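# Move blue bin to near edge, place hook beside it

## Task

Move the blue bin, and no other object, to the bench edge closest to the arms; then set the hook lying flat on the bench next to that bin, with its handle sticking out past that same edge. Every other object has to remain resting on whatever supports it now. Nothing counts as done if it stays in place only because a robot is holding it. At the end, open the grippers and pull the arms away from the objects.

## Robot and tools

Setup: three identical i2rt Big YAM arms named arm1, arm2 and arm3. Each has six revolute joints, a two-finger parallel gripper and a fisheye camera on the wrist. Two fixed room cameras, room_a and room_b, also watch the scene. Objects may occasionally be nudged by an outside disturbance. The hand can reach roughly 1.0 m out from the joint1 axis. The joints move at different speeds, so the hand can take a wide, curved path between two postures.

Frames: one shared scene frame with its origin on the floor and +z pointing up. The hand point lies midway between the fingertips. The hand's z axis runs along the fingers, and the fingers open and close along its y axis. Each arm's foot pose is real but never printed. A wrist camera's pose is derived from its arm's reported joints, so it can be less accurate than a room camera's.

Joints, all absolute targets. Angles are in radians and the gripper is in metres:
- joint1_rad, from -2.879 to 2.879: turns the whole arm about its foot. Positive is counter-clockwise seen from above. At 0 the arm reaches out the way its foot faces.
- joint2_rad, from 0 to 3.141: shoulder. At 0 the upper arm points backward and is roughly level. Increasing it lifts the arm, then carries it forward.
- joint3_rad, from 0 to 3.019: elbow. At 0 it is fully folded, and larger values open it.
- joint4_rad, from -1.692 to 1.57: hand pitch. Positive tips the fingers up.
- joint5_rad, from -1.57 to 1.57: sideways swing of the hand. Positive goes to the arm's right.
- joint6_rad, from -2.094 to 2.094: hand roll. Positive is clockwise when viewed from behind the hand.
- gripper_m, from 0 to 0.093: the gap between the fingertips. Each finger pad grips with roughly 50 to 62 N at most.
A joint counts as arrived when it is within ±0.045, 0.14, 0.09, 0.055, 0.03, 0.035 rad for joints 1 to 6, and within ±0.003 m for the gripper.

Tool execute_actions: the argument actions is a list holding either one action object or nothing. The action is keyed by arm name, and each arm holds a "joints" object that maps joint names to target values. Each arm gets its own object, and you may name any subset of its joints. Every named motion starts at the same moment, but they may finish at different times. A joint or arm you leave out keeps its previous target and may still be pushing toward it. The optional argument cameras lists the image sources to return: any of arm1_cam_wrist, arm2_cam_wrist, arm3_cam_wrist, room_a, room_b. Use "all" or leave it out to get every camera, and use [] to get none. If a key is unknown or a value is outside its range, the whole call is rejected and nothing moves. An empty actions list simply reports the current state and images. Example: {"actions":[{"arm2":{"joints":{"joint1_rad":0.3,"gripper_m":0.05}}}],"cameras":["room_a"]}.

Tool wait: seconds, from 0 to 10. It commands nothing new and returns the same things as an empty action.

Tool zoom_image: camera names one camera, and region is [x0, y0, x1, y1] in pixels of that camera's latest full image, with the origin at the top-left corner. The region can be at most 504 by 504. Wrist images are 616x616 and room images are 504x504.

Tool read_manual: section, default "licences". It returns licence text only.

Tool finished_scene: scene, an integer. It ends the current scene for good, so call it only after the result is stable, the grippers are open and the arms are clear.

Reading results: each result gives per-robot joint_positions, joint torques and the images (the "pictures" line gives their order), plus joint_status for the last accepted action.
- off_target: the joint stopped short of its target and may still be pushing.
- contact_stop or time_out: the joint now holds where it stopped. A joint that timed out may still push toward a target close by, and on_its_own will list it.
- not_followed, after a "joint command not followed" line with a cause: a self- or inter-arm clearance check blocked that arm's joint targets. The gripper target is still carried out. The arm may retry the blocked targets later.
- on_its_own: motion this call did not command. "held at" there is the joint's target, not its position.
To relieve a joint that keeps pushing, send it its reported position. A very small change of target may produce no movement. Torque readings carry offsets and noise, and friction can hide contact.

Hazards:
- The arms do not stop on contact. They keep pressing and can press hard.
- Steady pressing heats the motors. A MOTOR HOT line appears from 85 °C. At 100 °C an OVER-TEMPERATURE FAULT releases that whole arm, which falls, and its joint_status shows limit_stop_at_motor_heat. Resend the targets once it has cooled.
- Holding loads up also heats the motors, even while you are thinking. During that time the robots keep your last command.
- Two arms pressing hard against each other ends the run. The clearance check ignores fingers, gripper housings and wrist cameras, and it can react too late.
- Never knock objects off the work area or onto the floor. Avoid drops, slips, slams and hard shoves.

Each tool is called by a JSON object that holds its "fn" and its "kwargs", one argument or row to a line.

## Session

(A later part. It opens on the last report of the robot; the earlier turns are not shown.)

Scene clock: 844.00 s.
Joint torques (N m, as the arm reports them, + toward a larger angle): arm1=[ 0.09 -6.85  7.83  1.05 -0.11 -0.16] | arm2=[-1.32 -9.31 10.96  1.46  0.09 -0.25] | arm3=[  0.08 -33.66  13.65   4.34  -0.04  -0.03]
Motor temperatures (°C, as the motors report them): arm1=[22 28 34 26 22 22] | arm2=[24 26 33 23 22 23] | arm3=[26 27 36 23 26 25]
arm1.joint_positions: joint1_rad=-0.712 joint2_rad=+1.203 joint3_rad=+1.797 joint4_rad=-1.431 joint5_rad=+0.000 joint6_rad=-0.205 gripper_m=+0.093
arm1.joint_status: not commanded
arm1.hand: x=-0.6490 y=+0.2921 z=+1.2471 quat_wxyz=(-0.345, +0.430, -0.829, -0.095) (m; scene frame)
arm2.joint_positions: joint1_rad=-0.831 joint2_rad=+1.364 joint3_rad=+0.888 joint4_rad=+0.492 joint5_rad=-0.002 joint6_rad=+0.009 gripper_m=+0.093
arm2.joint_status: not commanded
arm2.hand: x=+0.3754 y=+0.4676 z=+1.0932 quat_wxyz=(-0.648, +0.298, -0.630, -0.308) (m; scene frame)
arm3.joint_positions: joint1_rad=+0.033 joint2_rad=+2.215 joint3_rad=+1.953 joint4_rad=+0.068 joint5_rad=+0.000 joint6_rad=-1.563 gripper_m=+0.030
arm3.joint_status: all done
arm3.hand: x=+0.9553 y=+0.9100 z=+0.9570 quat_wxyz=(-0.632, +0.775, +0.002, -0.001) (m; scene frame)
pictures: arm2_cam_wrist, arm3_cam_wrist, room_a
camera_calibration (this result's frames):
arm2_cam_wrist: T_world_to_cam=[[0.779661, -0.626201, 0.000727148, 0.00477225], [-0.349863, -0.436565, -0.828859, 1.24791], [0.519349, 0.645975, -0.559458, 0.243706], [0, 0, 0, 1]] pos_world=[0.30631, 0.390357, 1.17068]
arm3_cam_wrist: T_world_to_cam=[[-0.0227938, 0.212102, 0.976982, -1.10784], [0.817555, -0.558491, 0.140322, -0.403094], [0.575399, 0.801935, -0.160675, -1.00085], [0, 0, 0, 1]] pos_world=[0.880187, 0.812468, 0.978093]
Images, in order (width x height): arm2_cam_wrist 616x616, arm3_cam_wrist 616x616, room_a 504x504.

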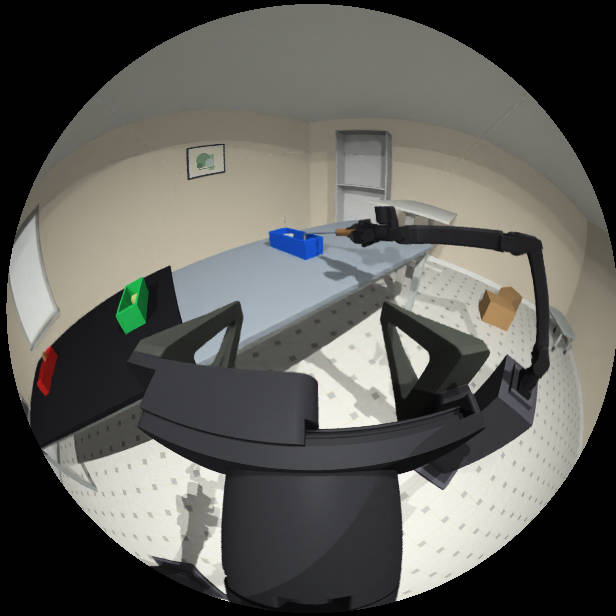

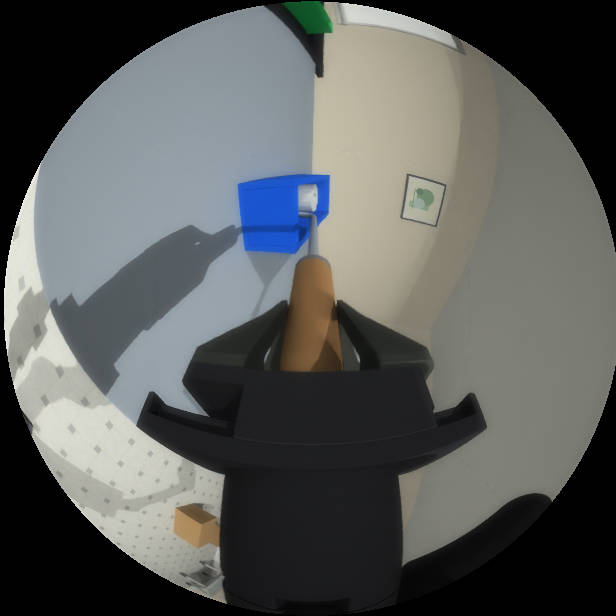

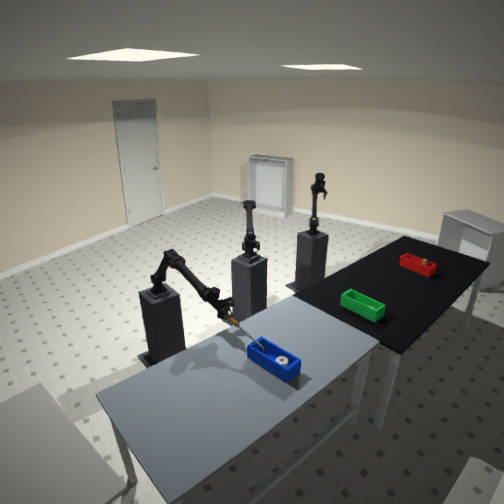

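{"fn": "execute_actions", "kwargs": {
  "actions": [
    {"arm3": {"joints": {"joint2_rad": 1.93, "joint3_rad": 1.61}}}
  ],
  "cameras": ["arm2_cam_wrist", "arm3_cam_wrist", "room_a"]
}}

Scene clock: 912.00 s.
Joint torques (N m, as the arm reports them, + toward a larger angle): arm1=[-0.03 -6.01  7.87  0.97 -0.1  -0.15] | arm2=[-1.01 -9.51 10.59  1.45  0.09 -0.2 ] | arm3=[  0.36 -26.26  10.53   4.31  -0.04  -0.02]
Motor temperatures (°C, as the motors report them): arm1=[22 28 34 26 22 22] | arm2=[24 25 33 23 22 23] | arm3=[26 29 36 23 26 25]
arm1.joint_positions: joint1_rad=-0.712 joint2_rad=+1.203 joint3_rad=+1.797 joint4_rad=-1.431 joint5_rad=+0.000 joint6_rad=-0.205 gripper_m=+0.093
arm1.joint_status: not commanded
arm1.hand: x=-0.6490 y=+0.2921 z=+1.2471 quat_wxyz=(-0.345, +0.430, -0.829, -0.095) (m; scene frame)
arm2.joint_positions: joint1_rad=-0.831 joint2_rad=+1.364 joint3_rad=+0.888 joint4_rad=+0.492 joint5_rad=-0.002 joint6_rad=+0.009 gripper_m=+0.093
arm2.joint_status: not commanded
arm2.hand: x=+0.3754 y=+0.4676 z=+1.0932 quat_wxyz=(-0.648, +0.298, -0.630, -0.308) (m; scene frame)
arm3.joint_positions: joint1_rad=+0.033 joint2_rad=+1.949 joint3_rad=+1.587 joint4_rad=+0.068 joint5_rad=-0.001 joint6_rad=-1.563 gripper_m=+0.030
arm3.joint_status: all done
arm3.hand: x=+0.9557 y=+0.8136 z=+0.9622 quat_wxyz=(-0.593, +0.805, +0.002, -0.001) (m; scene frame)
pictures: arm2_cam_wrist, arm3_cam_wrist, room_a
camera_calibration (this result's frames):
arm2_cam_wrist: T_world_to_cam=[[0.779661, -0.626201, 0.000727148, 0.00477225], [-0.349863, -0.436565, -0.828859, 1.24791], [0.519349, 0.645975, -0.559458, 0.243706], [0, 0, 0, 1]] pos_world=[0.30631, 0.390357, 1.17068]
arm3_cam_wrist: T_world_to_cam=[[-0.0231763, 0.308897, 0.950813, -1.14573], [0.817269, -0.541909, 0.195974, -0.524823], [0.57579, 0.781612, -0.239892, -0.830571], [0, 0, 0, 1]] pos_world=[0.880602, 0.71869, 0.992978]
Images, in order (width x height): arm2_cam_wrist 616x616, arm3_cam_wrist 616x616, room_a 504x504.

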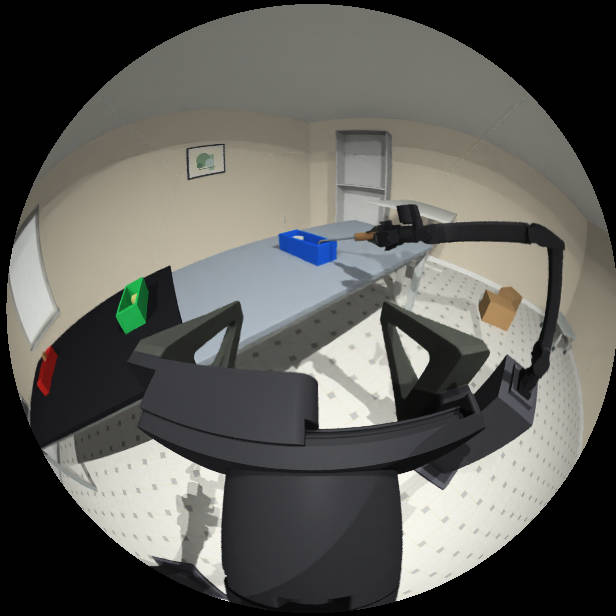

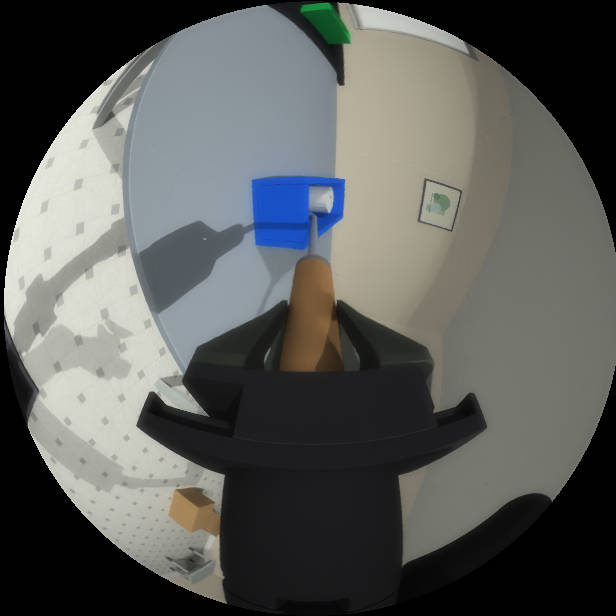

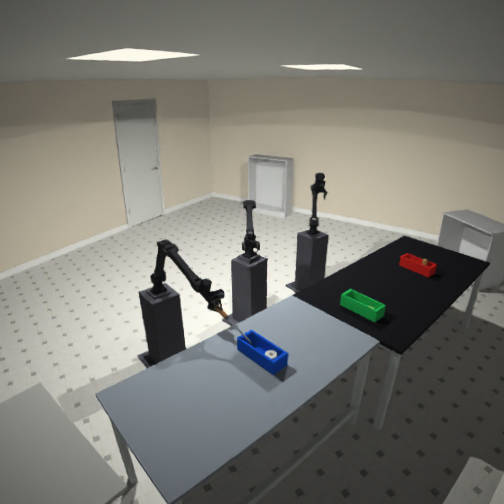

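{"fn": "zoom_image", "kwargs": {
  "camera": "arm3_cam_wrist",
  "region": [100, 130, 360, 330]
}}

Region (100, 130, 360, 330) of arm3_cam_wrist's 616x616 image, scaled by 1.938, with more detail than that image has; it fills the top 388 rows of this view, and the rest is white.

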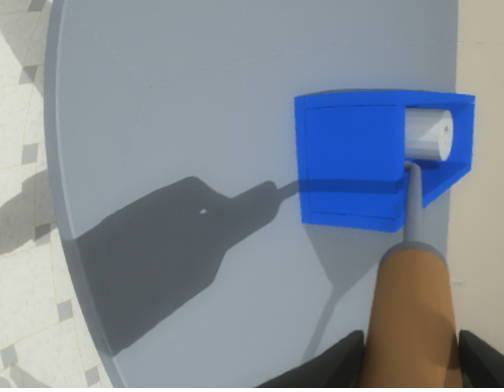

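{"fn": "execute_actions", "kwargs": {
  "actions": [
    {"arm3": {"joints": {"joint2_rad": 1.522, "joint3_rad": 1.13}}}
  ],
  "cameras": ["arm2_cam_wrist", "arm3_cam_wrist", "room_a"]
}}

Scene clock: 935.37 s.
Joint torques (N m, as the arm reports them, + toward a larger angle): arm1=[-0.39 -6.49  7.78  1.01 -0.07 -0.17] | arm2=[-0.04 -9.12 10.88  1.76  0.15 -0.19] | arm3=[  0.78 -18.16   9.87   4.01  -0.04  -0.04]
Motor temperatures (°C, as the motors report them): arm1=[22 28 34 26 22 22] | arm2=[24 25 33 23 22 23] | arm3=[26 28 35 23 26 25]
arm1.joint_positions: joint1_rad=-0.712 joint2_rad=+1.203 joint3_rad=+1.797 joint4_rad=-1.431 joint5_rad=+0.000 joint6_rad=-0.205 gripper_m=+0.093
arm1.joint_status: not commanded
arm1.hand: x=-0.6490 y=+0.2921 z=+1.2471 quat_wxyz=(-0.345, +0.430, -0.829, -0.095) (m; scene frame)
arm2.joint_positions: joint1_rad=-0.831 joint2_rad=+1.364 joint3_rad=+0.888 joint4_rad=+0.492 joint5_rad=-0.002 joint6_rad=+0.009 gripper_m=+0.093
arm2.joint_status: not commanded
arm2.hand: x=+0.3754 y=+0.4676 z=+1.0932 quat_wxyz=(-0.648, +0.298, -0.630, -0.308) (m; scene frame)
arm3.joint_positions: joint1_rad=+0.033 joint2_rad=+1.536 joint3_rad=+1.114 joint4_rad=+0.075 joint5_rad=-0.001 joint6_rad=-1.563 gripper_m=+0.030
arm3.joint_status: all done
arm3.hand: x=+0.9565 y=+0.6525 z=+0.9836 quat_wxyz=(-0.571, +0.821, +0.002, -0.001) (m; scene frame)
pictures: arm2_cam_wrist, arm3_cam_wrist, room_a
camera_calibration (this result's frames):
arm2_cam_wrist: T_world_to_cam=[[0.779661, -0.626201, 0.000727148, 0.00477225], [-0.349863, -0.436565, -0.828859, 1.24791], [0.519349, 0.645975, -0.559458, 0.243706], [0, 0, 0, 1]] pos_world=[0.30631, 0.390357, 1.17068]
arm3_cam_wrist: T_world_to_cam=[[-0.0233437, 0.35993, 0.932687, -1.13155], [0.816988, -0.530822, 0.225296, -0.65272], [0.576181, 0.767254, -0.281667, -0.649962], [0, 0, 0, 1]] pos_world=[0.881346, 0.559487, 1.01937]
Images, in order (width x height): arm2_cam_wrist 616x616, arm3_cam_wrist 616x616, room_a 504x504.

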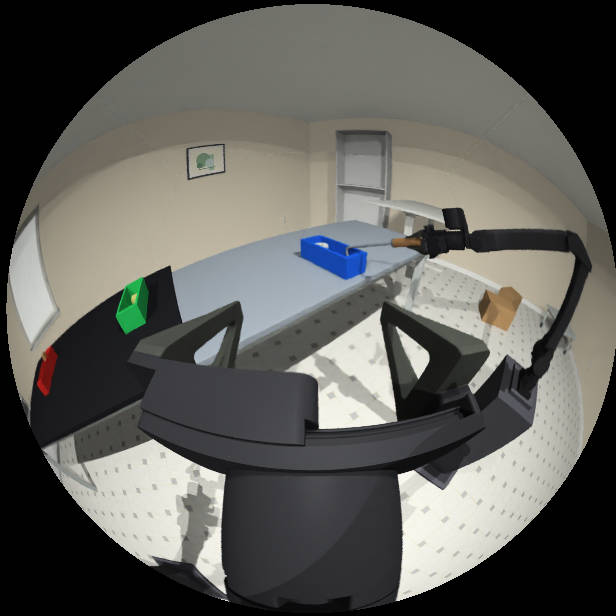

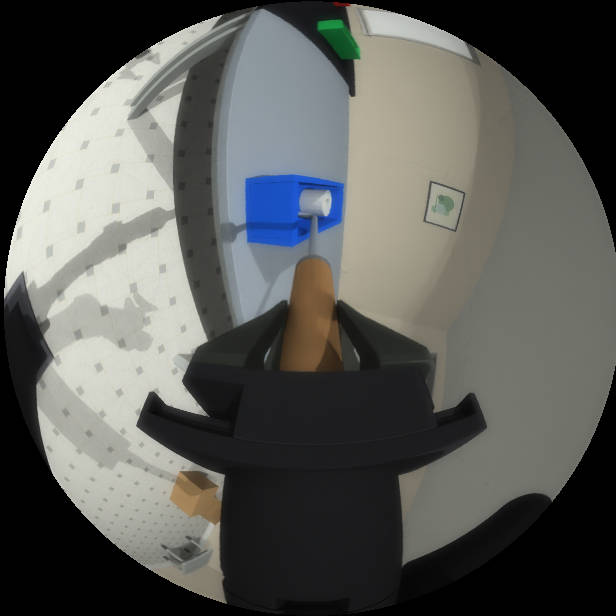

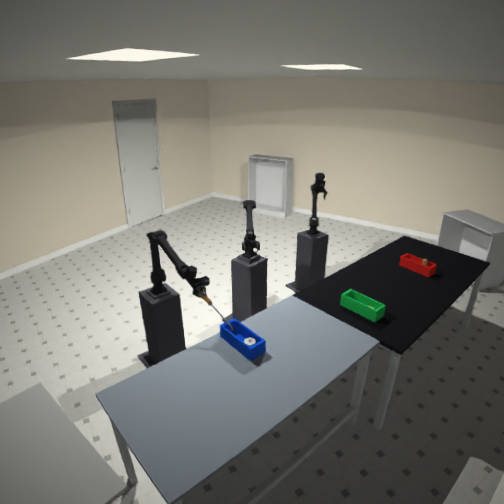

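{"fn": "zoom_image", "kwargs": {
  "camera": "arm3_cam_wrist",
  "region": [190, 140, 360, 290]
}}

{"fn": "zoom_image", "kwargs": {
  "camera": "arm2_cam_wrist",
  "region": [280, 200, 440, 310]
}}

Region (190, 140, 360, 290) of arm3_cam_wrist's 616x616 image, scaled by 2.965, with more detail than that image has; it fills the top 445 rows of this view, and the rest is white.

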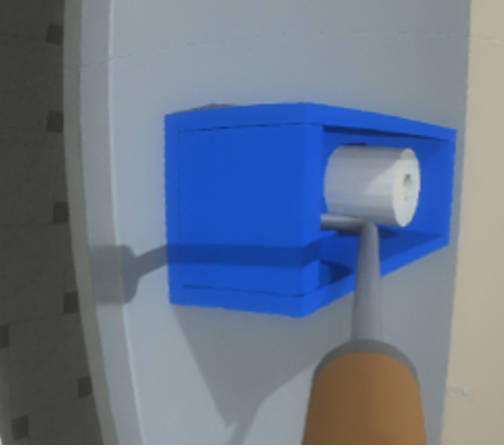

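Region (280, 200, 440, 310) of arm2_cam_wrist's 616x616 image, scaled by 3.150, with more detail than that image has; it fills the top 346 rows of this view, and the rest is white.

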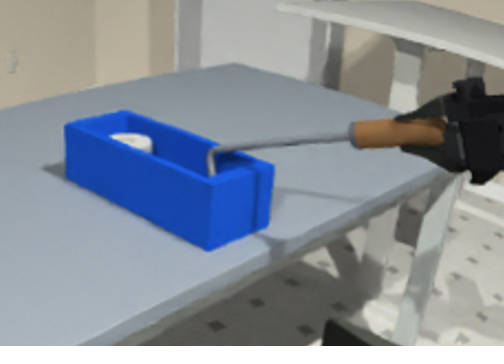

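{"fn": "execute_actions", "kwargs": {
  "actions": [
    {"arm3": {"joints": {"joint2_rad": 1.461, "joint3_rad": 1.052}}}
  ],
  "cameras": ["arm2_cam_wrist", "arm3_cam_wrist", "room_a"]
}}

Scene clock: 949.47 s.
Joint torques (N m, as the arm reports them, + toward a larger angle): arm1=[ 0.03 -6.69  7.94  0.98 -0.07 -0.15] | arm2=[-0.81 -9.19 10.76  1.8   0.12 -0.19] | arm3=[  0.69 -18.56   9.58   4.02  -0.05  -0.03]
Motor temperatures (°C, as the motors report them): arm1=[22 28 34 26 22 22] | arm2=[24 25 33 23 22 23] | arm3=[26 28 34 23 26 25]
arm1.joint_positions: joint1_rad=-0.712 joint2_rad=+1.203 joint3_rad=+1.797 joint4_rad=-1.431 joint5_rad=+0.000 joint6_rad=-0.205 gripper_m=+0.093
arm1.joint_status: not commanded
arm1.hand: x=-0.6490 y=+0.2921 z=+1.2471 quat_wxyz=(-0.345, +0.430, -0.829, -0.095) (m; scene frame)
arm2.joint_positions: joint1_rad=-0.831 joint2_rad=+1.364 joint3_rad=+0.888 joint4_rad=+0.492 joint5_rad=-0.002 joint6_rad=+0.009 gripper_m=+0.093
arm2.joint_status: not commanded
arm2.hand: x=+0.3754 y=+0.4676 z=+1.0932 quat_wxyz=(-0.648, +0.298, -0.630, -0.308) (m; scene frame)
arm3.joint_positions: joint1_rad=+0.033 joint2_rad=+1.490 joint3_rad=+1.038 joint4_rad=+0.075 joint5_rad=-0.001 joint6_rad=-1.563 gripper_m=+0.030
arm3.joint_status: all done
arm3.hand: x=+0.9568 y=+0.6274 z=+0.9692 quat_wxyz=(-0.559, +0.829, +0.002, -0.001) (m; scene frame)
pictures: arm2_cam_wrist, arm3_cam_wrist, room_a
camera_calibration (this result's frames):
arm2_cam_wrist: T_world_to_cam=[[0.779661, -0.626201, 0.000727148, 0.00477225], [-0.349863, -0.436565, -0.828859, 1.24791], [0.519349, 0.645975, -0.559458, 0.243706], [0, 0, 0, 1]] pos_world=[0.30631, 0.390357, 1.17068]
arm3_cam_wrist: T_world_to_cam=[[-0.0234225, 0.386819, 0.921858, -1.11543], [0.816836, -0.52424, 0.24073, -0.68197], [0.576394, 0.758645, -0.303689, -0.608337], [0, 0, 0, 1]] pos_world=[0.881574, 0.535465, 1.00769]
Images, in order (width x height): arm2_cam_wrist 616x616, arm3_cam_wrist 616x616, room_a 504x504.

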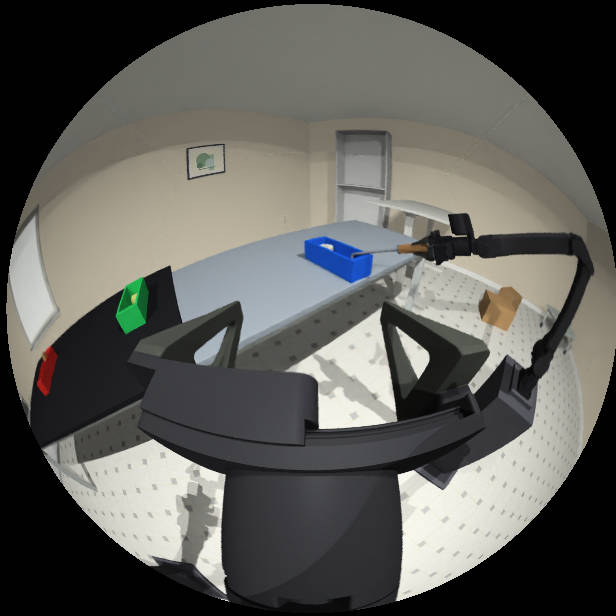

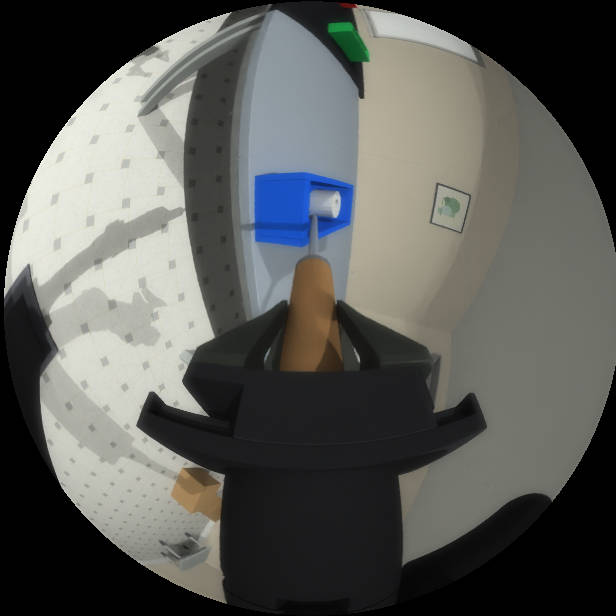

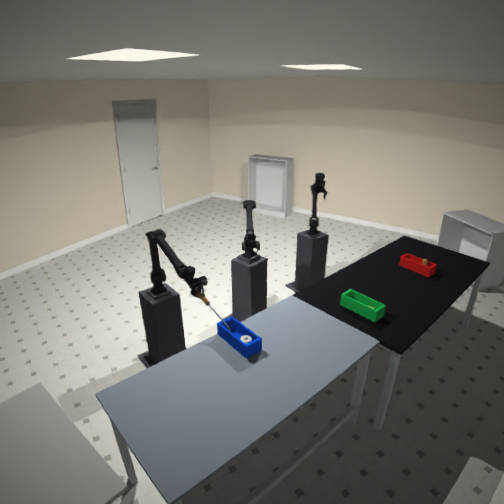

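{"fn": "execute_actions", "kwargs": {
  "actions": []
}}

Scene clock: 963.33 s.
Joint torques (N m, as the arm reports them, + toward a larger angle): arm1=[-0.31 -6.49  7.82  0.94 -0.13 -0.19] | arm2=[-0.99 -9.63 10.58  1.53  0.11 -0.18] | arm3=[  0.69 -18.45   9.57   3.96  -0.03  -0.05]
Motor temperatures (°C, as the motors report them): arm1=[22 28 34 26 22 22] | arm2=[24 25 33 23 22 23] | arm3=[26 27 34 23 26 25]
arm1.joint_positions: joint1_rad=-0.712 joint2_rad=+1.203 joint3_rad=+1.797 joint4_rad=-1.431 joint5_rad=+0.000 joint6_rad=-0.205 gripper_m=+0.093
arm1.joint_status: not commanded
arm1.hand: x=-0.6490 y=+0.2921 z=+1.2471 quat_wxyz=(-0.345, +0.430, -0.829, -0.095) (m; scene frame)
arm2.joint_positions: joint1_rad=-0.831 joint2_rad=+1.364 joint3_rad=+0.888 joint4_rad=+0.492 joint5_rad=-0.002 joint6_rad=+0.009 gripper_m=+0.093
arm2.joint_status: not commanded
arm2.hand: x=+0.3754 y=+0.4676 z=+1.0932 quat_wxyz=(-0.648, +0.298, -0.630, -0.308) (m; scene frame)
arm3.joint_positions: joint1_rad=+0.033 joint2_rad=+1.490 joint3_rad=+1.038 joint4_rad=+0.075 joint5_rad=-0.001 joint6_rad=-1.563 gripper_m=+0.030
arm3.joint_status: all done
arm3.hand: x=+0.9568 y=+0.6274 z=+0.9692 quat_wxyz=(-0.559, +0.829, +0.002, -0.001) (m; scene frame)
pictures: arm1_cam_wrist, arm2_cam_wrist, arm3_cam_wrist, room_a, room_b
camera_calibration (this result's frames):
arm1_cam_wrist: T_world_to_cam=[[0.775739, -0.613672, 0.14709, 0.498455], [-0.606666, -0.789391, -0.093907, -0.0430593], [0.173739, -0.0163869, -0.984655, 1.46816], [0, 0, 0, 1]] pos_world=[-0.667872, 0.295956, 1.36827]
arm2_cam_wrist: T_world_to_cam=[[0.779661, -0.626201, 0.000727148, 0.00477225], [-0.349863, -0.436565, -0.828859, 1.24791], [0.519349, 0.645975, -0.559458, 0.243706], [0, 0, 0, 1]] pos_world=[0.30631, 0.390357, 1.17068]
arm3_cam_wrist: T_world_to_cam=[[-0.0234225, 0.386819, 0.921858, -1.11543], [0.816836, -0.52424, 0.24073, -0.68197], [0.576394, 0.758645, -0.303689, -0.608337], [0, 0, 0, 1]] pos_world=[0.881574, 0.535465, 1.00769]
Images, in order (width x height): arm1_cam_wrist 616x616, arm2_cam_wrist 616x616, arm3_cam_wrist 616x616, room_a 504x504, room_b 504x504.

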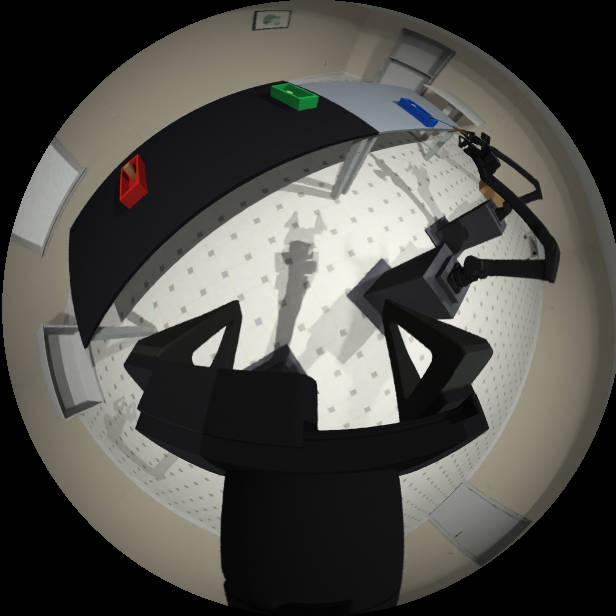

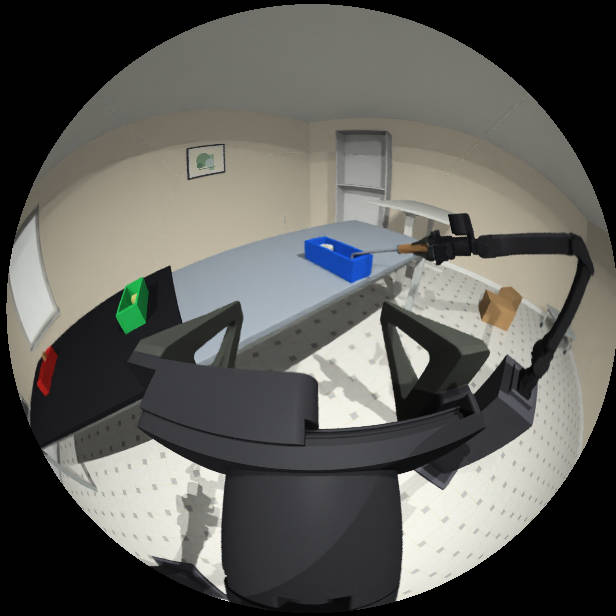

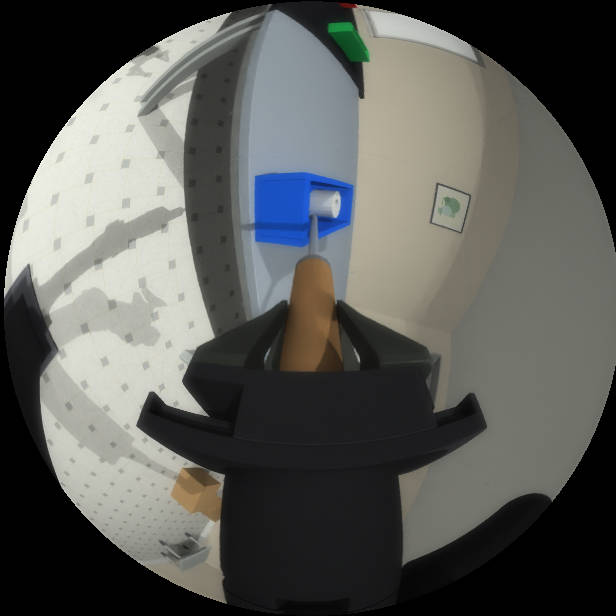

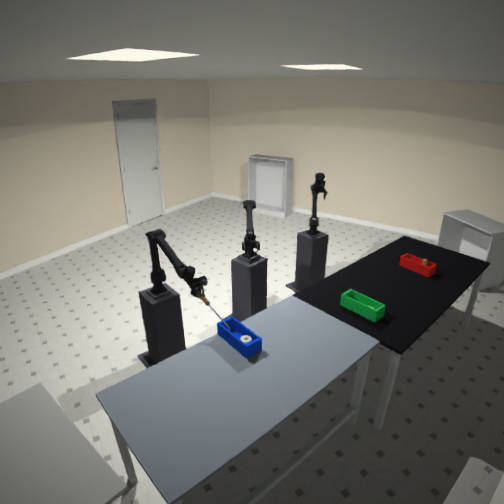

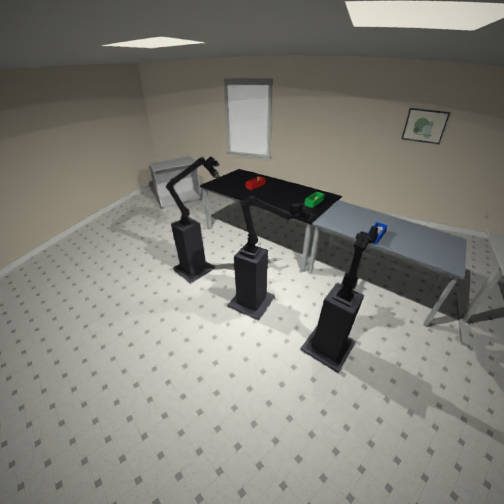

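{"fn": "zoom_image", "kwargs": {
  "camera": "arm2_cam_wrist",
  "region": [280, 210, 460, 310]
}}

{"fn": "zoom_image", "kwargs": {
  "camera": "arm3_cam_wrist",
  "region": [210, 150, 370, 280]
}}

Region (280, 210, 460, 310) of arm2_cam_wrist's 616x616 image, scaled by 2.800, with more detail than that image has.

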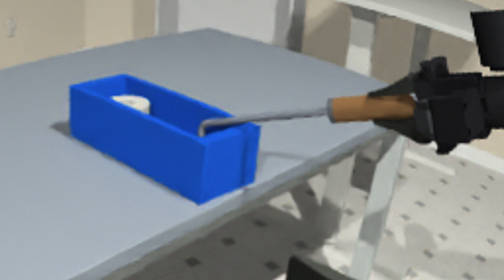

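Region (210, 150, 370, 280) of arm3_cam_wrist's 616x616 image, scaled by 3.150, with more detail than that image has; it fills the top 410 rows of this view, and the rest is white.

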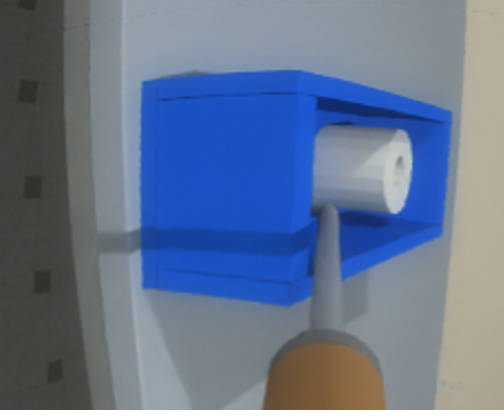

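{"fn": "execute_actions", "kwargs": {
  "actions": [
    {"arm3": {"joints": {"joint3_rad": 1.44, "joint4_rad": 0.86}}}
  ],
  "cameras": ["arm2_cam_wrist", "room_a"]
}}

Scene clock: 1084.97 s.
Joint torques (N m, as the arm reports them, + toward a larger angle): arm1=[-0.19 -6.69  7.79  1.08 -0.1  -0.2 ] | arm2=[-0.49 -8.7  10.87  1.65  0.13 -0.19] | arm3=[  0.59 -17.83  12.64   3.88   0.03  -0.04]
Motor temperatures (°C, as the motors report them): arm1=[22 28 34 26 22 22] | arm2=[24 25 34 23 22 23] | arm3=[26 27 34 23 26 25]
arm1.joint_positions: joint1_rad=-0.712 joint2_rad=+1.203 joint3_rad=+1.797 joint4_rad=-1.431 joint5_rad=+0.000 joint6_rad=-0.205 gripper_m=+0.093
arm1.joint_status: not commanded
arm1.hand: x=-0.6490 y=+0.2921 z=+1.2471 quat_wxyz=(-0.345, +0.430, -0.829, -0.095) (m; scene frame)
arm2.joint_positions: joint1_rad=-0.831 joint2_rad=+1.364 joint3_rad=+0.888 joint4_rad=+0.492 joint5_rad=-0.002 joint6_rad=+0.009 gripper_m=+0.093
arm2.joint_status: not commanded
arm2.hand: x=+0.3754 y=+0.4676 z=+1.0932 quat_wxyz=(-0.648, +0.298, -0.630, -0.308) (m; scene frame)
arm3.joint_positions: joint1_rad=+0.033 joint2_rad=+1.478 joint3_rad=+1.385 joint4_rad=+0.824 joint5_rad=-0.001 joint6_rad=-1.564 gripper_m=+0.030
arm3.joint_status: all done
arm3.hand: x=+0.9540 y=+0.6173 z=+1.3559 quat_wxyz=(-0.912, +0.411, +0.003, -0.004) (m; scene frame)
pictures: arm2_cam_wrist, room_a
camera_calibration (this result's frames):
arm2_cam_wrist: T_world_to_cam=[[0.779661, -0.626201, 0.000727148, 0.00477225], [-0.349863, -0.436565, -0.828859, 1.24791], [0.519349, 0.645975, -0.559458, 0.243706], [0, 0, 0, 1]] pos_world=[0.30631, 0.390357, 1.17068]
Images, in order (width x height): arm2_cam_wrist 616x616, room_a 504x504.

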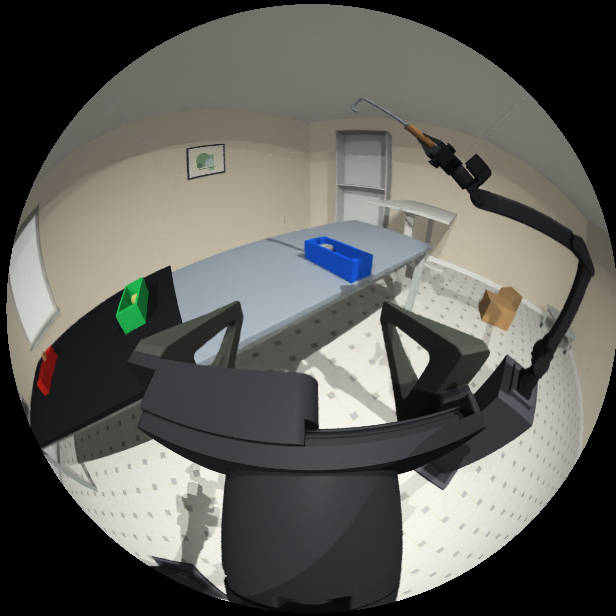

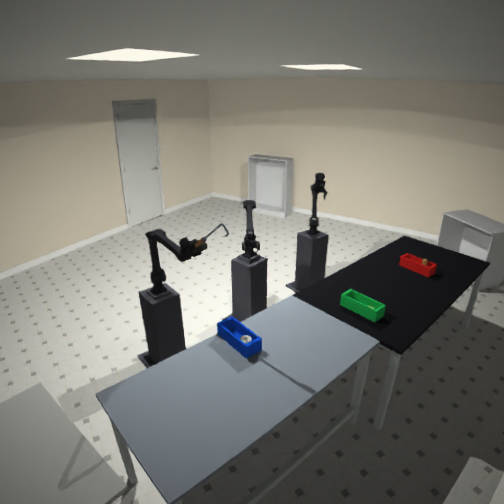

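{"fn": "execute_actions", "kwargs": {
  "actions": [
    {"arm3": {"joints": {"joint1_rad": 0.23, "joint2_rad": 2.06, "joint3_rad": 1.375, "joint6_rad": 0.0}}}
  ],
  "cameras": ["arm2_cam_wrist", "arm3_cam_wrist", "room_a"]
}}

Scene clock: 1090.83 s.
Joint torques (N m, as the arm reports them, + toward a larger angle): arm1=[-0.1  -6.72  7.83  1.1  -0.1  -0.13] | arm2=[ -0.53 -10.14  10.63   1.71   0.1   -0.23] | arm3=[  0.7  -25.86  10.6    4.7   -0.07   0.08]
Motor temperatures (°C, as the motors report them): arm1=[22 28 34 26 22 22] | arm2=[24 25 34 23 22 23] | arm3=[26 27 34 23 26 25]
arm1.joint_positions: joint1_rad=-0.712 joint2_rad=+1.203 joint3_rad=+1.797 joint4_rad=-1.431 joint5_rad=+0.000 joint6_rad=-0.205 gripper_m=+0.093
arm1.joint_status: not commanded
arm1.hand: x=-0.6490 y=+0.2921 z=+1.2471 quat_wxyz=(-0.345, +0.430, -0.829, -0.095) (m; scene frame)
arm2.joint_positions: joint1_rad=-0.831 joint2_rad=+1.364 joint3_rad=+0.888 joint4_rad=+0.492 joint5_rad=-0.002 joint6_rad=+0.009 gripper_m=+0.093
arm2.joint_status: not commanded
arm2.hand: x=+0.3754 y=+0.4676 z=+1.0932 quat_wxyz=(-0.648, +0.298, -0.630, -0.308) (m; scene frame)
arm3.joint_positions: joint1_rad=+0.234 joint2_rad=+2.083 joint3_rad=+1.323 joint4_rad=+0.821 joint5_rad=+0.001 joint6_rad=-0.015 gripper_m=+0.030
arm3.joint_status: all done
arm3.hand: x=+0.7992 y=+0.7678 z=+0.8896 quat_wxyz=(-0.463, +0.539, -0.429, -0.558) (m; scene frame)
pictures: arm2_cam_wrist, arm3_cam_wrist, room_a
camera_calibration (this result's frames):
arm2_cam_wrist: T_world_to_cam=[[0.779661, -0.626201, 0.000727148, 0.00477225], [-0.349863, -0.436565, -0.828859, 1.24791], [0.519349, 0.645975, -0.559458, 0.243706], [0, 0, 0, 1]] pos_world=[0.30631, 0.390357, 1.17068]
arm3_cam_wrist: T_world_to_cam=[[0.975833, 0.214213, 0.0431508, -0.984434], [0.150703, -0.516749, -0.842769, 1.03], [-0.158234, 0.828905, -0.536543, 0.0920825], [0, 0, 0, 1]] pos_world=[0.819991, 0.666801, 0.959935]
Images, in order (width x height): arm2_cam_wrist 616x616, arm3_cam_wrist 616x616, room_a 504x504.

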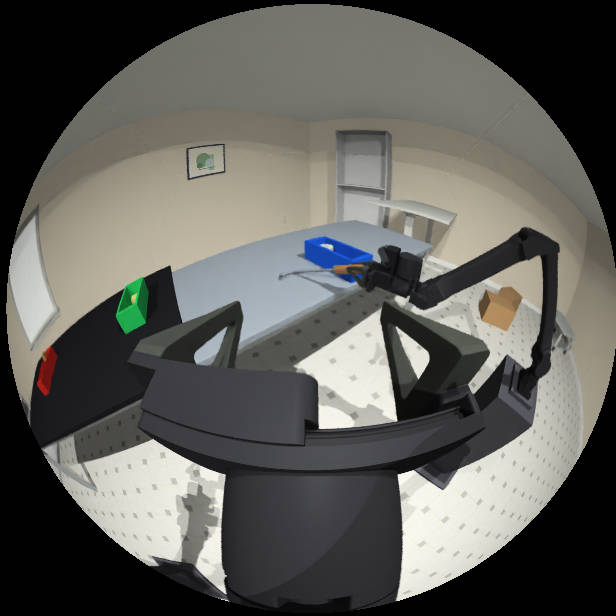

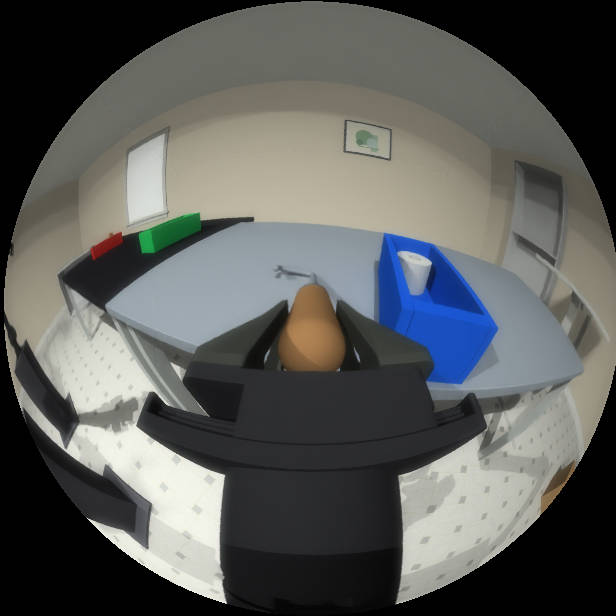

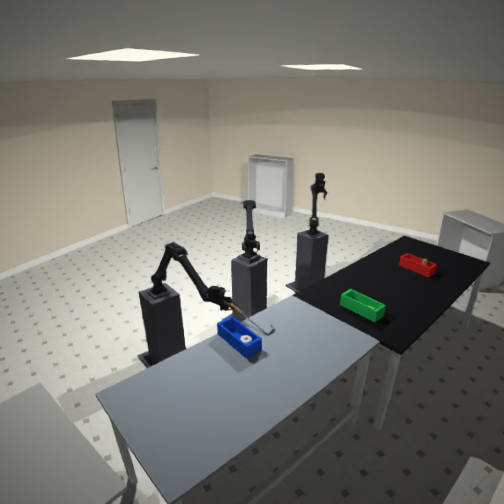

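{"fn": "execute_actions", "kwargs": {
  "actions": [
    {"arm3": {"joints": {"joint2_rad": 2.155}}}
  ],
  "cameras": ["arm2_cam_wrist", "arm3_cam_wrist"]
}}

Scene clock: 1103.50 s.
Joint torques (N m, as the arm reports them, + toward a larger angle): arm1=[-0.17 -6.6   7.86  0.96 -0.11 -0.14] | arm2=[ -0.67 -10.07  10.79   1.81   0.12  -0.17] | arm3=[  0.72 -23.27  10.2    3.73  -0.06   0.07]
Motor temperatures (°C, as the motors report them): arm1=[22 28 34 26 22 22] | arm2=[24 25 34 23 22 23] | arm3=[26 28 34 24 26 25]
arm1.joint_positions: joint1_rad=-0.712 joint2_rad=+1.203 joint3_rad=+1.797 joint4_rad=-1.431 joint5_rad=+0.000 joint6_rad=-0.205 gripper_m=+0.093
arm1.joint_status: not commanded
arm1.hand: x=-0.6490 y=+0.2921 z=+1.2471 quat_wxyz=(-0.345, +0.430, -0.829, -0.095) (m; scene frame)
arm2.joint_positions: joint1_rad=-0.831 joint2_rad=+1.364 joint3_rad=+0.888 joint4_rad=+0.492 joint5_rad=-0.002 joint6_rad=+0.009 gripper_m=+0.093
arm2.joint_status: not commanded
arm2.hand: x=+0.3754 y=+0.4676 z=+1.0932 quat_wxyz=(-0.648, +0.298, -0.630, -0.308) (m; scene frame)
arm3.joint_positions: joint1_rad=+0.234 joint2_rad=+2.147 joint3_rad=+1.325 joint4_rad=+0.841 joint5_rad=+0.001 joint6_rad=-0.013 gripper_m=+0.030
arm3.joint_status: all done
arm3.hand: x=+0.7991 y=+0.7695 z=+0.8460 quat_wxyz=(-0.453, +0.550, -0.439, -0.547) (m; scene frame)
pictures: arm2_cam_wrist, arm3_cam_wrist
camera_calibration (this result's frames):
arm2_cam_wrist: T_world_to_cam=[[0.779661, -0.626201, 0.000727148, 0.00477225], [-0.349863, -0.436565, -0.828859, 1.24791], [0.519349, 0.645975, -0.559458, 0.243706], [0, 0, 0, 1]] pos_world=[0.30631, 0.390357, 1.17068]
arm3_cam_wrist: T_world_to_cam=[[0.975587, 0.215784, 0.040828, -0.981858], [0.156225, -0.551239, -0.819591, 0.996688], [-0.154348, 0.805961, -0.571492, 0.111505], [0, 0, 0, 1]] pos_world=[0.819391, 0.671414, 0.920688]
Images, in order (width x height): arm2_cam_wrist 616x616, arm3_cam_wrist 616x616.

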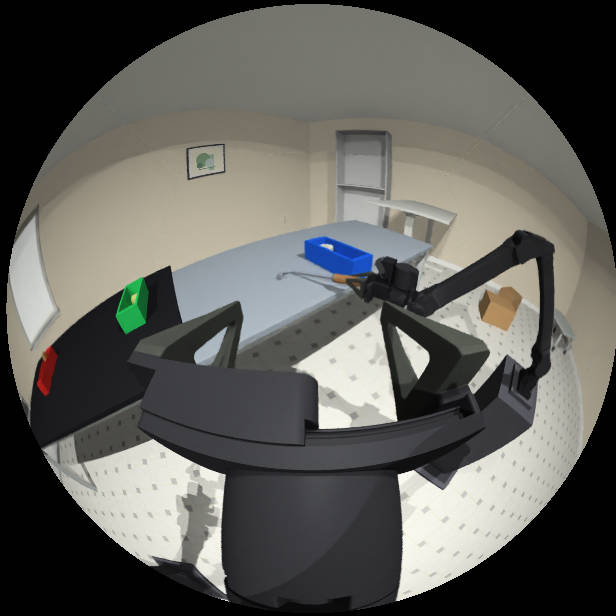

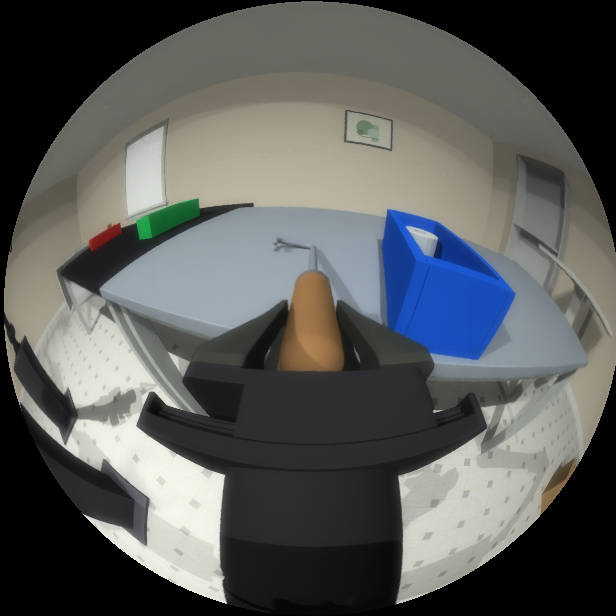

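{"fn": "zoom_image", "kwargs": {
  "camera": "arm2_cam_wrist",
  "region": [260, 235, 440, 320]
}}

Region (260, 235, 440, 320) of arm2_cam_wrist's 616x616 image, scaled by 2.800, with more detail than that image has; it fills the top 238 rows of this view, and the rest is white.

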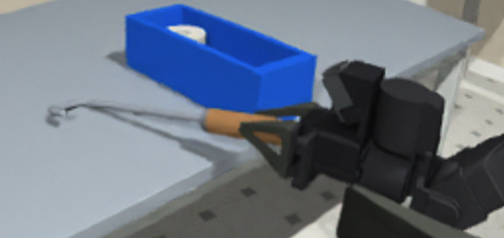

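{"fn": "execute_actions", "kwargs": {
  "actions": [
    {"arm3": {"joints": {"joint2_rad": 2.195}}}
  ],
  "cameras": ["arm2_cam_wrist", "arm3_cam_wrist"]
}}

{"fn": "zoom_image", "kwargs": {
  "camera": "arm2_cam_wrist",
  "region": [260, 235, 440, 320]
}}

Scene clock: 1110.93 s.
Joint torques (N m, as the arm reports them, + toward a larger angle): arm1=[-0.02 -6.27  7.82  1.13 -0.11 -0.17] | arm2=[-1.12 -9.33 10.79  1.72  0.14 -0.17] | arm3=[  0.68 -22.4    9.72   3.53  -0.06   0.07]
Motor temperatures (°C, as the motors report them): arm1=[22 28 34 26 22 22] | arm2=[24 25 34 23 22 23] | arm3=[26 28 34 24 26 25]
arm1.joint_positions: joint1_rad=-0.712 joint2_rad=+1.203 joint3_rad=+1.797 joint4_rad=-1.431 joint5_rad=+0.000 joint6_rad=-0.205 gripper_m=+0.093
arm1.joint_status: not commanded
arm1.hand: x=-0.6490 y=+0.2921 z=+1.2471 quat_wxyz=(-0.345, +0.430, -0.829, -0.095) (m; scene frame)
arm2.joint_positions: joint1_rad=-0.831 joint2_rad=+1.364 joint3_rad=+0.888 joint4_rad=+0.492 joint5_rad=-0.002 joint6_rad=+0.009 gripper_m=+0.093
arm2.joint_status: not commanded
arm2.hand: x=+0.3754 y=+0.4676 z=+1.0932 quat_wxyz=(-0.648, +0.298, -0.630, -0.308) (m; scene frame)
arm3.joint_positions: joint1_rad=+0.234 joint2_rad=+2.176 joint3_rad=+1.329 joint4_rad=+0.846 joint5_rad=+0.001 joint6_rad=-0.013 gripper_m=+0.030
arm3.joint_status: all done
arm3.hand: x=+0.7991 y=+0.7703 z=+0.8269 quat_wxyz=(-0.449, +0.556, -0.443, -0.541) (m; scene frame)
pictures: arm2_cam_wrist, arm3_cam_wrist
camera_calibration (this result's frames):
arm2_cam_wrist: T_world_to_cam=[[0.779661, -0.626201, 0.000727148, 0.00477225], [-0.349863, -0.436565, -0.828859, 1.24791], [0.519349, 0.645975, -0.559458, 0.243706], [0, 0, 0, 1]] pos_world=[0.30631, 0.390357, 1.17068]
arm3_cam_wrist: T_world_to_cam=[[0.975442, 0.21648, 0.0406036, -0.981428], [0.159542, -0.567358, -0.807868, 0.981593], [-0.151851, 0.794507, -0.587963, 0.120343], [0, 0, 0, 1]] pos_world=[0.818995, 0.673761, 0.903605]
Images, in order (width x height): arm2_cam_wrist 616x616, arm3_cam_wrist 616x616.

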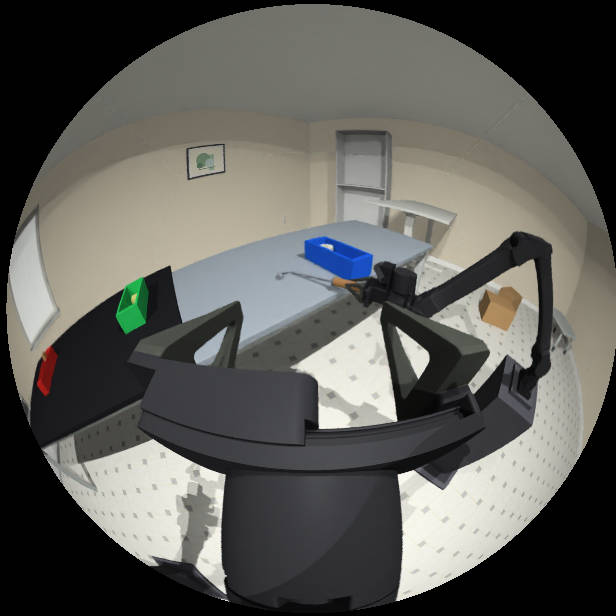

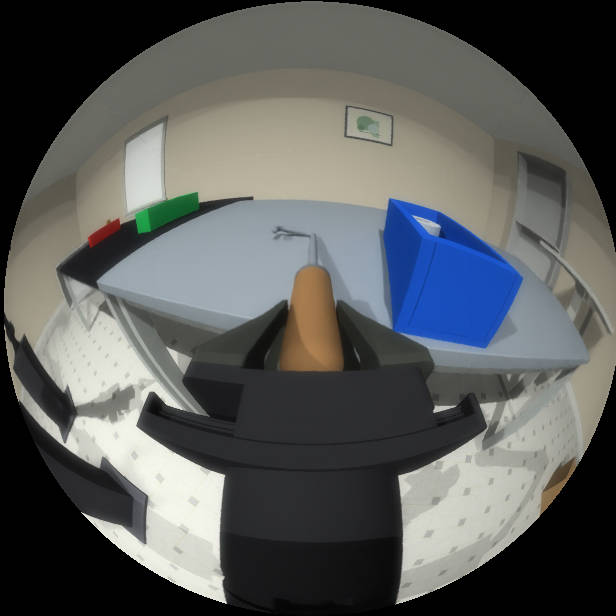

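Region (260, 235, 440, 320) of arm2_cam_wrist's 616x616 image, scaled by 2.800, with more detail than that image has; it fills the top 238 rows of this view, and the rest is white.

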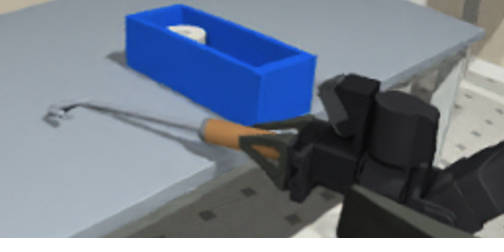

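{"fn": "execute_actions", "kwargs": {
  "actions": [
    {"arm3": {"joints": {"joint2_rad": 2.215}}}
  ],
  "cameras": ["arm2_cam_wrist"]
}}

{"fn": "zoom_image", "kwargs": {
  "camera": "arm2_cam_wrist",
  "region": [260, 235, 440, 320]
}}

Scene clock: 1117.70 s.
Joint torques (N m, as the arm reports them, + toward a larger angle): arm1=[ 0.16 -6.52  7.91  0.95 -0.08 -0.14] | arm2=[ -0.36 -10.14  10.73   1.6    0.08  -0.14] | arm3=[  0.8  -22.14   9.66   3.61  -0.07   0.07]
Motor temperatures (°C, as the motors report them): arm1=[22 28 34 26 22 22] | arm2=[24 25 34 23 22 23] | arm3=[26 28 34 23 26 25]
arm1.joint_positions: joint1_rad=-0.712 joint2_rad=+1.203 joint3_rad=+1.797 joint4_rad=-1.431 joint5_rad=+0.000 joint6_rad=-0.205 gripper_m=+0.093
arm1.joint_status: not commanded
arm1.hand: x=-0.6490 y=+0.2921 z=+1.2471 quat_wxyz=(-0.345, +0.430, -0.829, -0.095) (m; scene frame)
arm2.joint_positions: joint1_rad=-0.831 joint2_rad=+1.364 joint3_rad=+0.888 joint4_rad=+0.492 joint5_rad=-0.002 joint6_rad=+0.009 gripper_m=+0.093
arm2.joint_status: not commanded
arm2.hand: x=+0.3754 y=+0.4676 z=+1.0932 quat_wxyz=(-0.648, +0.298, -0.630, -0.308) (m; scene frame)
arm3.joint_positions: joint1_rad=+0.234 joint2_rad=+2.192 joint3_rad=+1.329 joint4_rad=+0.848 joint5_rad=+0.001 joint6_rad=-0.013 gripper_m=+0.030
arm3.joint_status: all done
arm3.hand: x=+0.7993 y=+0.7699 z=+0.8151 quat_wxyz=(-0.446, +0.560, -0.446, -0.537) (m; scene frame)
pictures: arm2_cam_wrist
camera_calibration (this result's frames):
arm2_cam_wrist: T_world_to_cam=[[0.779661, -0.626201, 0.000727148, 0.00477225], [-0.349863, -0.436565, -0.828859, 1.24791], [0.519349, 0.645975, -0.559458, 0.243706], [0, 0, 0, 1]] pos_world=[0.30631, 0.390357, 1.17068]
Images, in order (width x height): arm2_cam_wrist 616x616.

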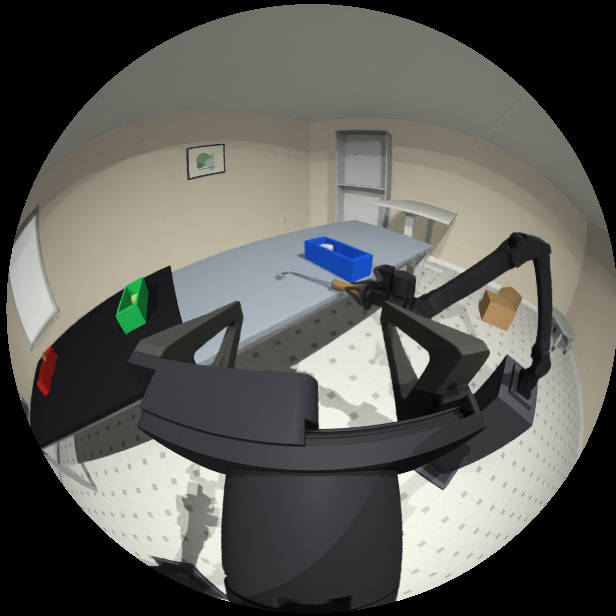

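Region (260, 235, 440, 320) of arm2_cam_wrist's 616x616 image, scaled by 2.800, with more detail than that image has; it fills the top 238 rows of this view, and the rest is white.

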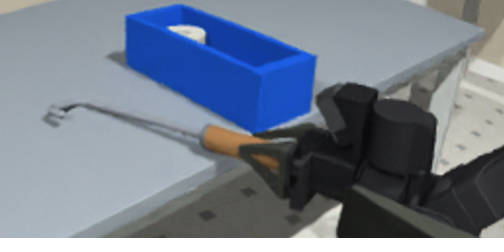

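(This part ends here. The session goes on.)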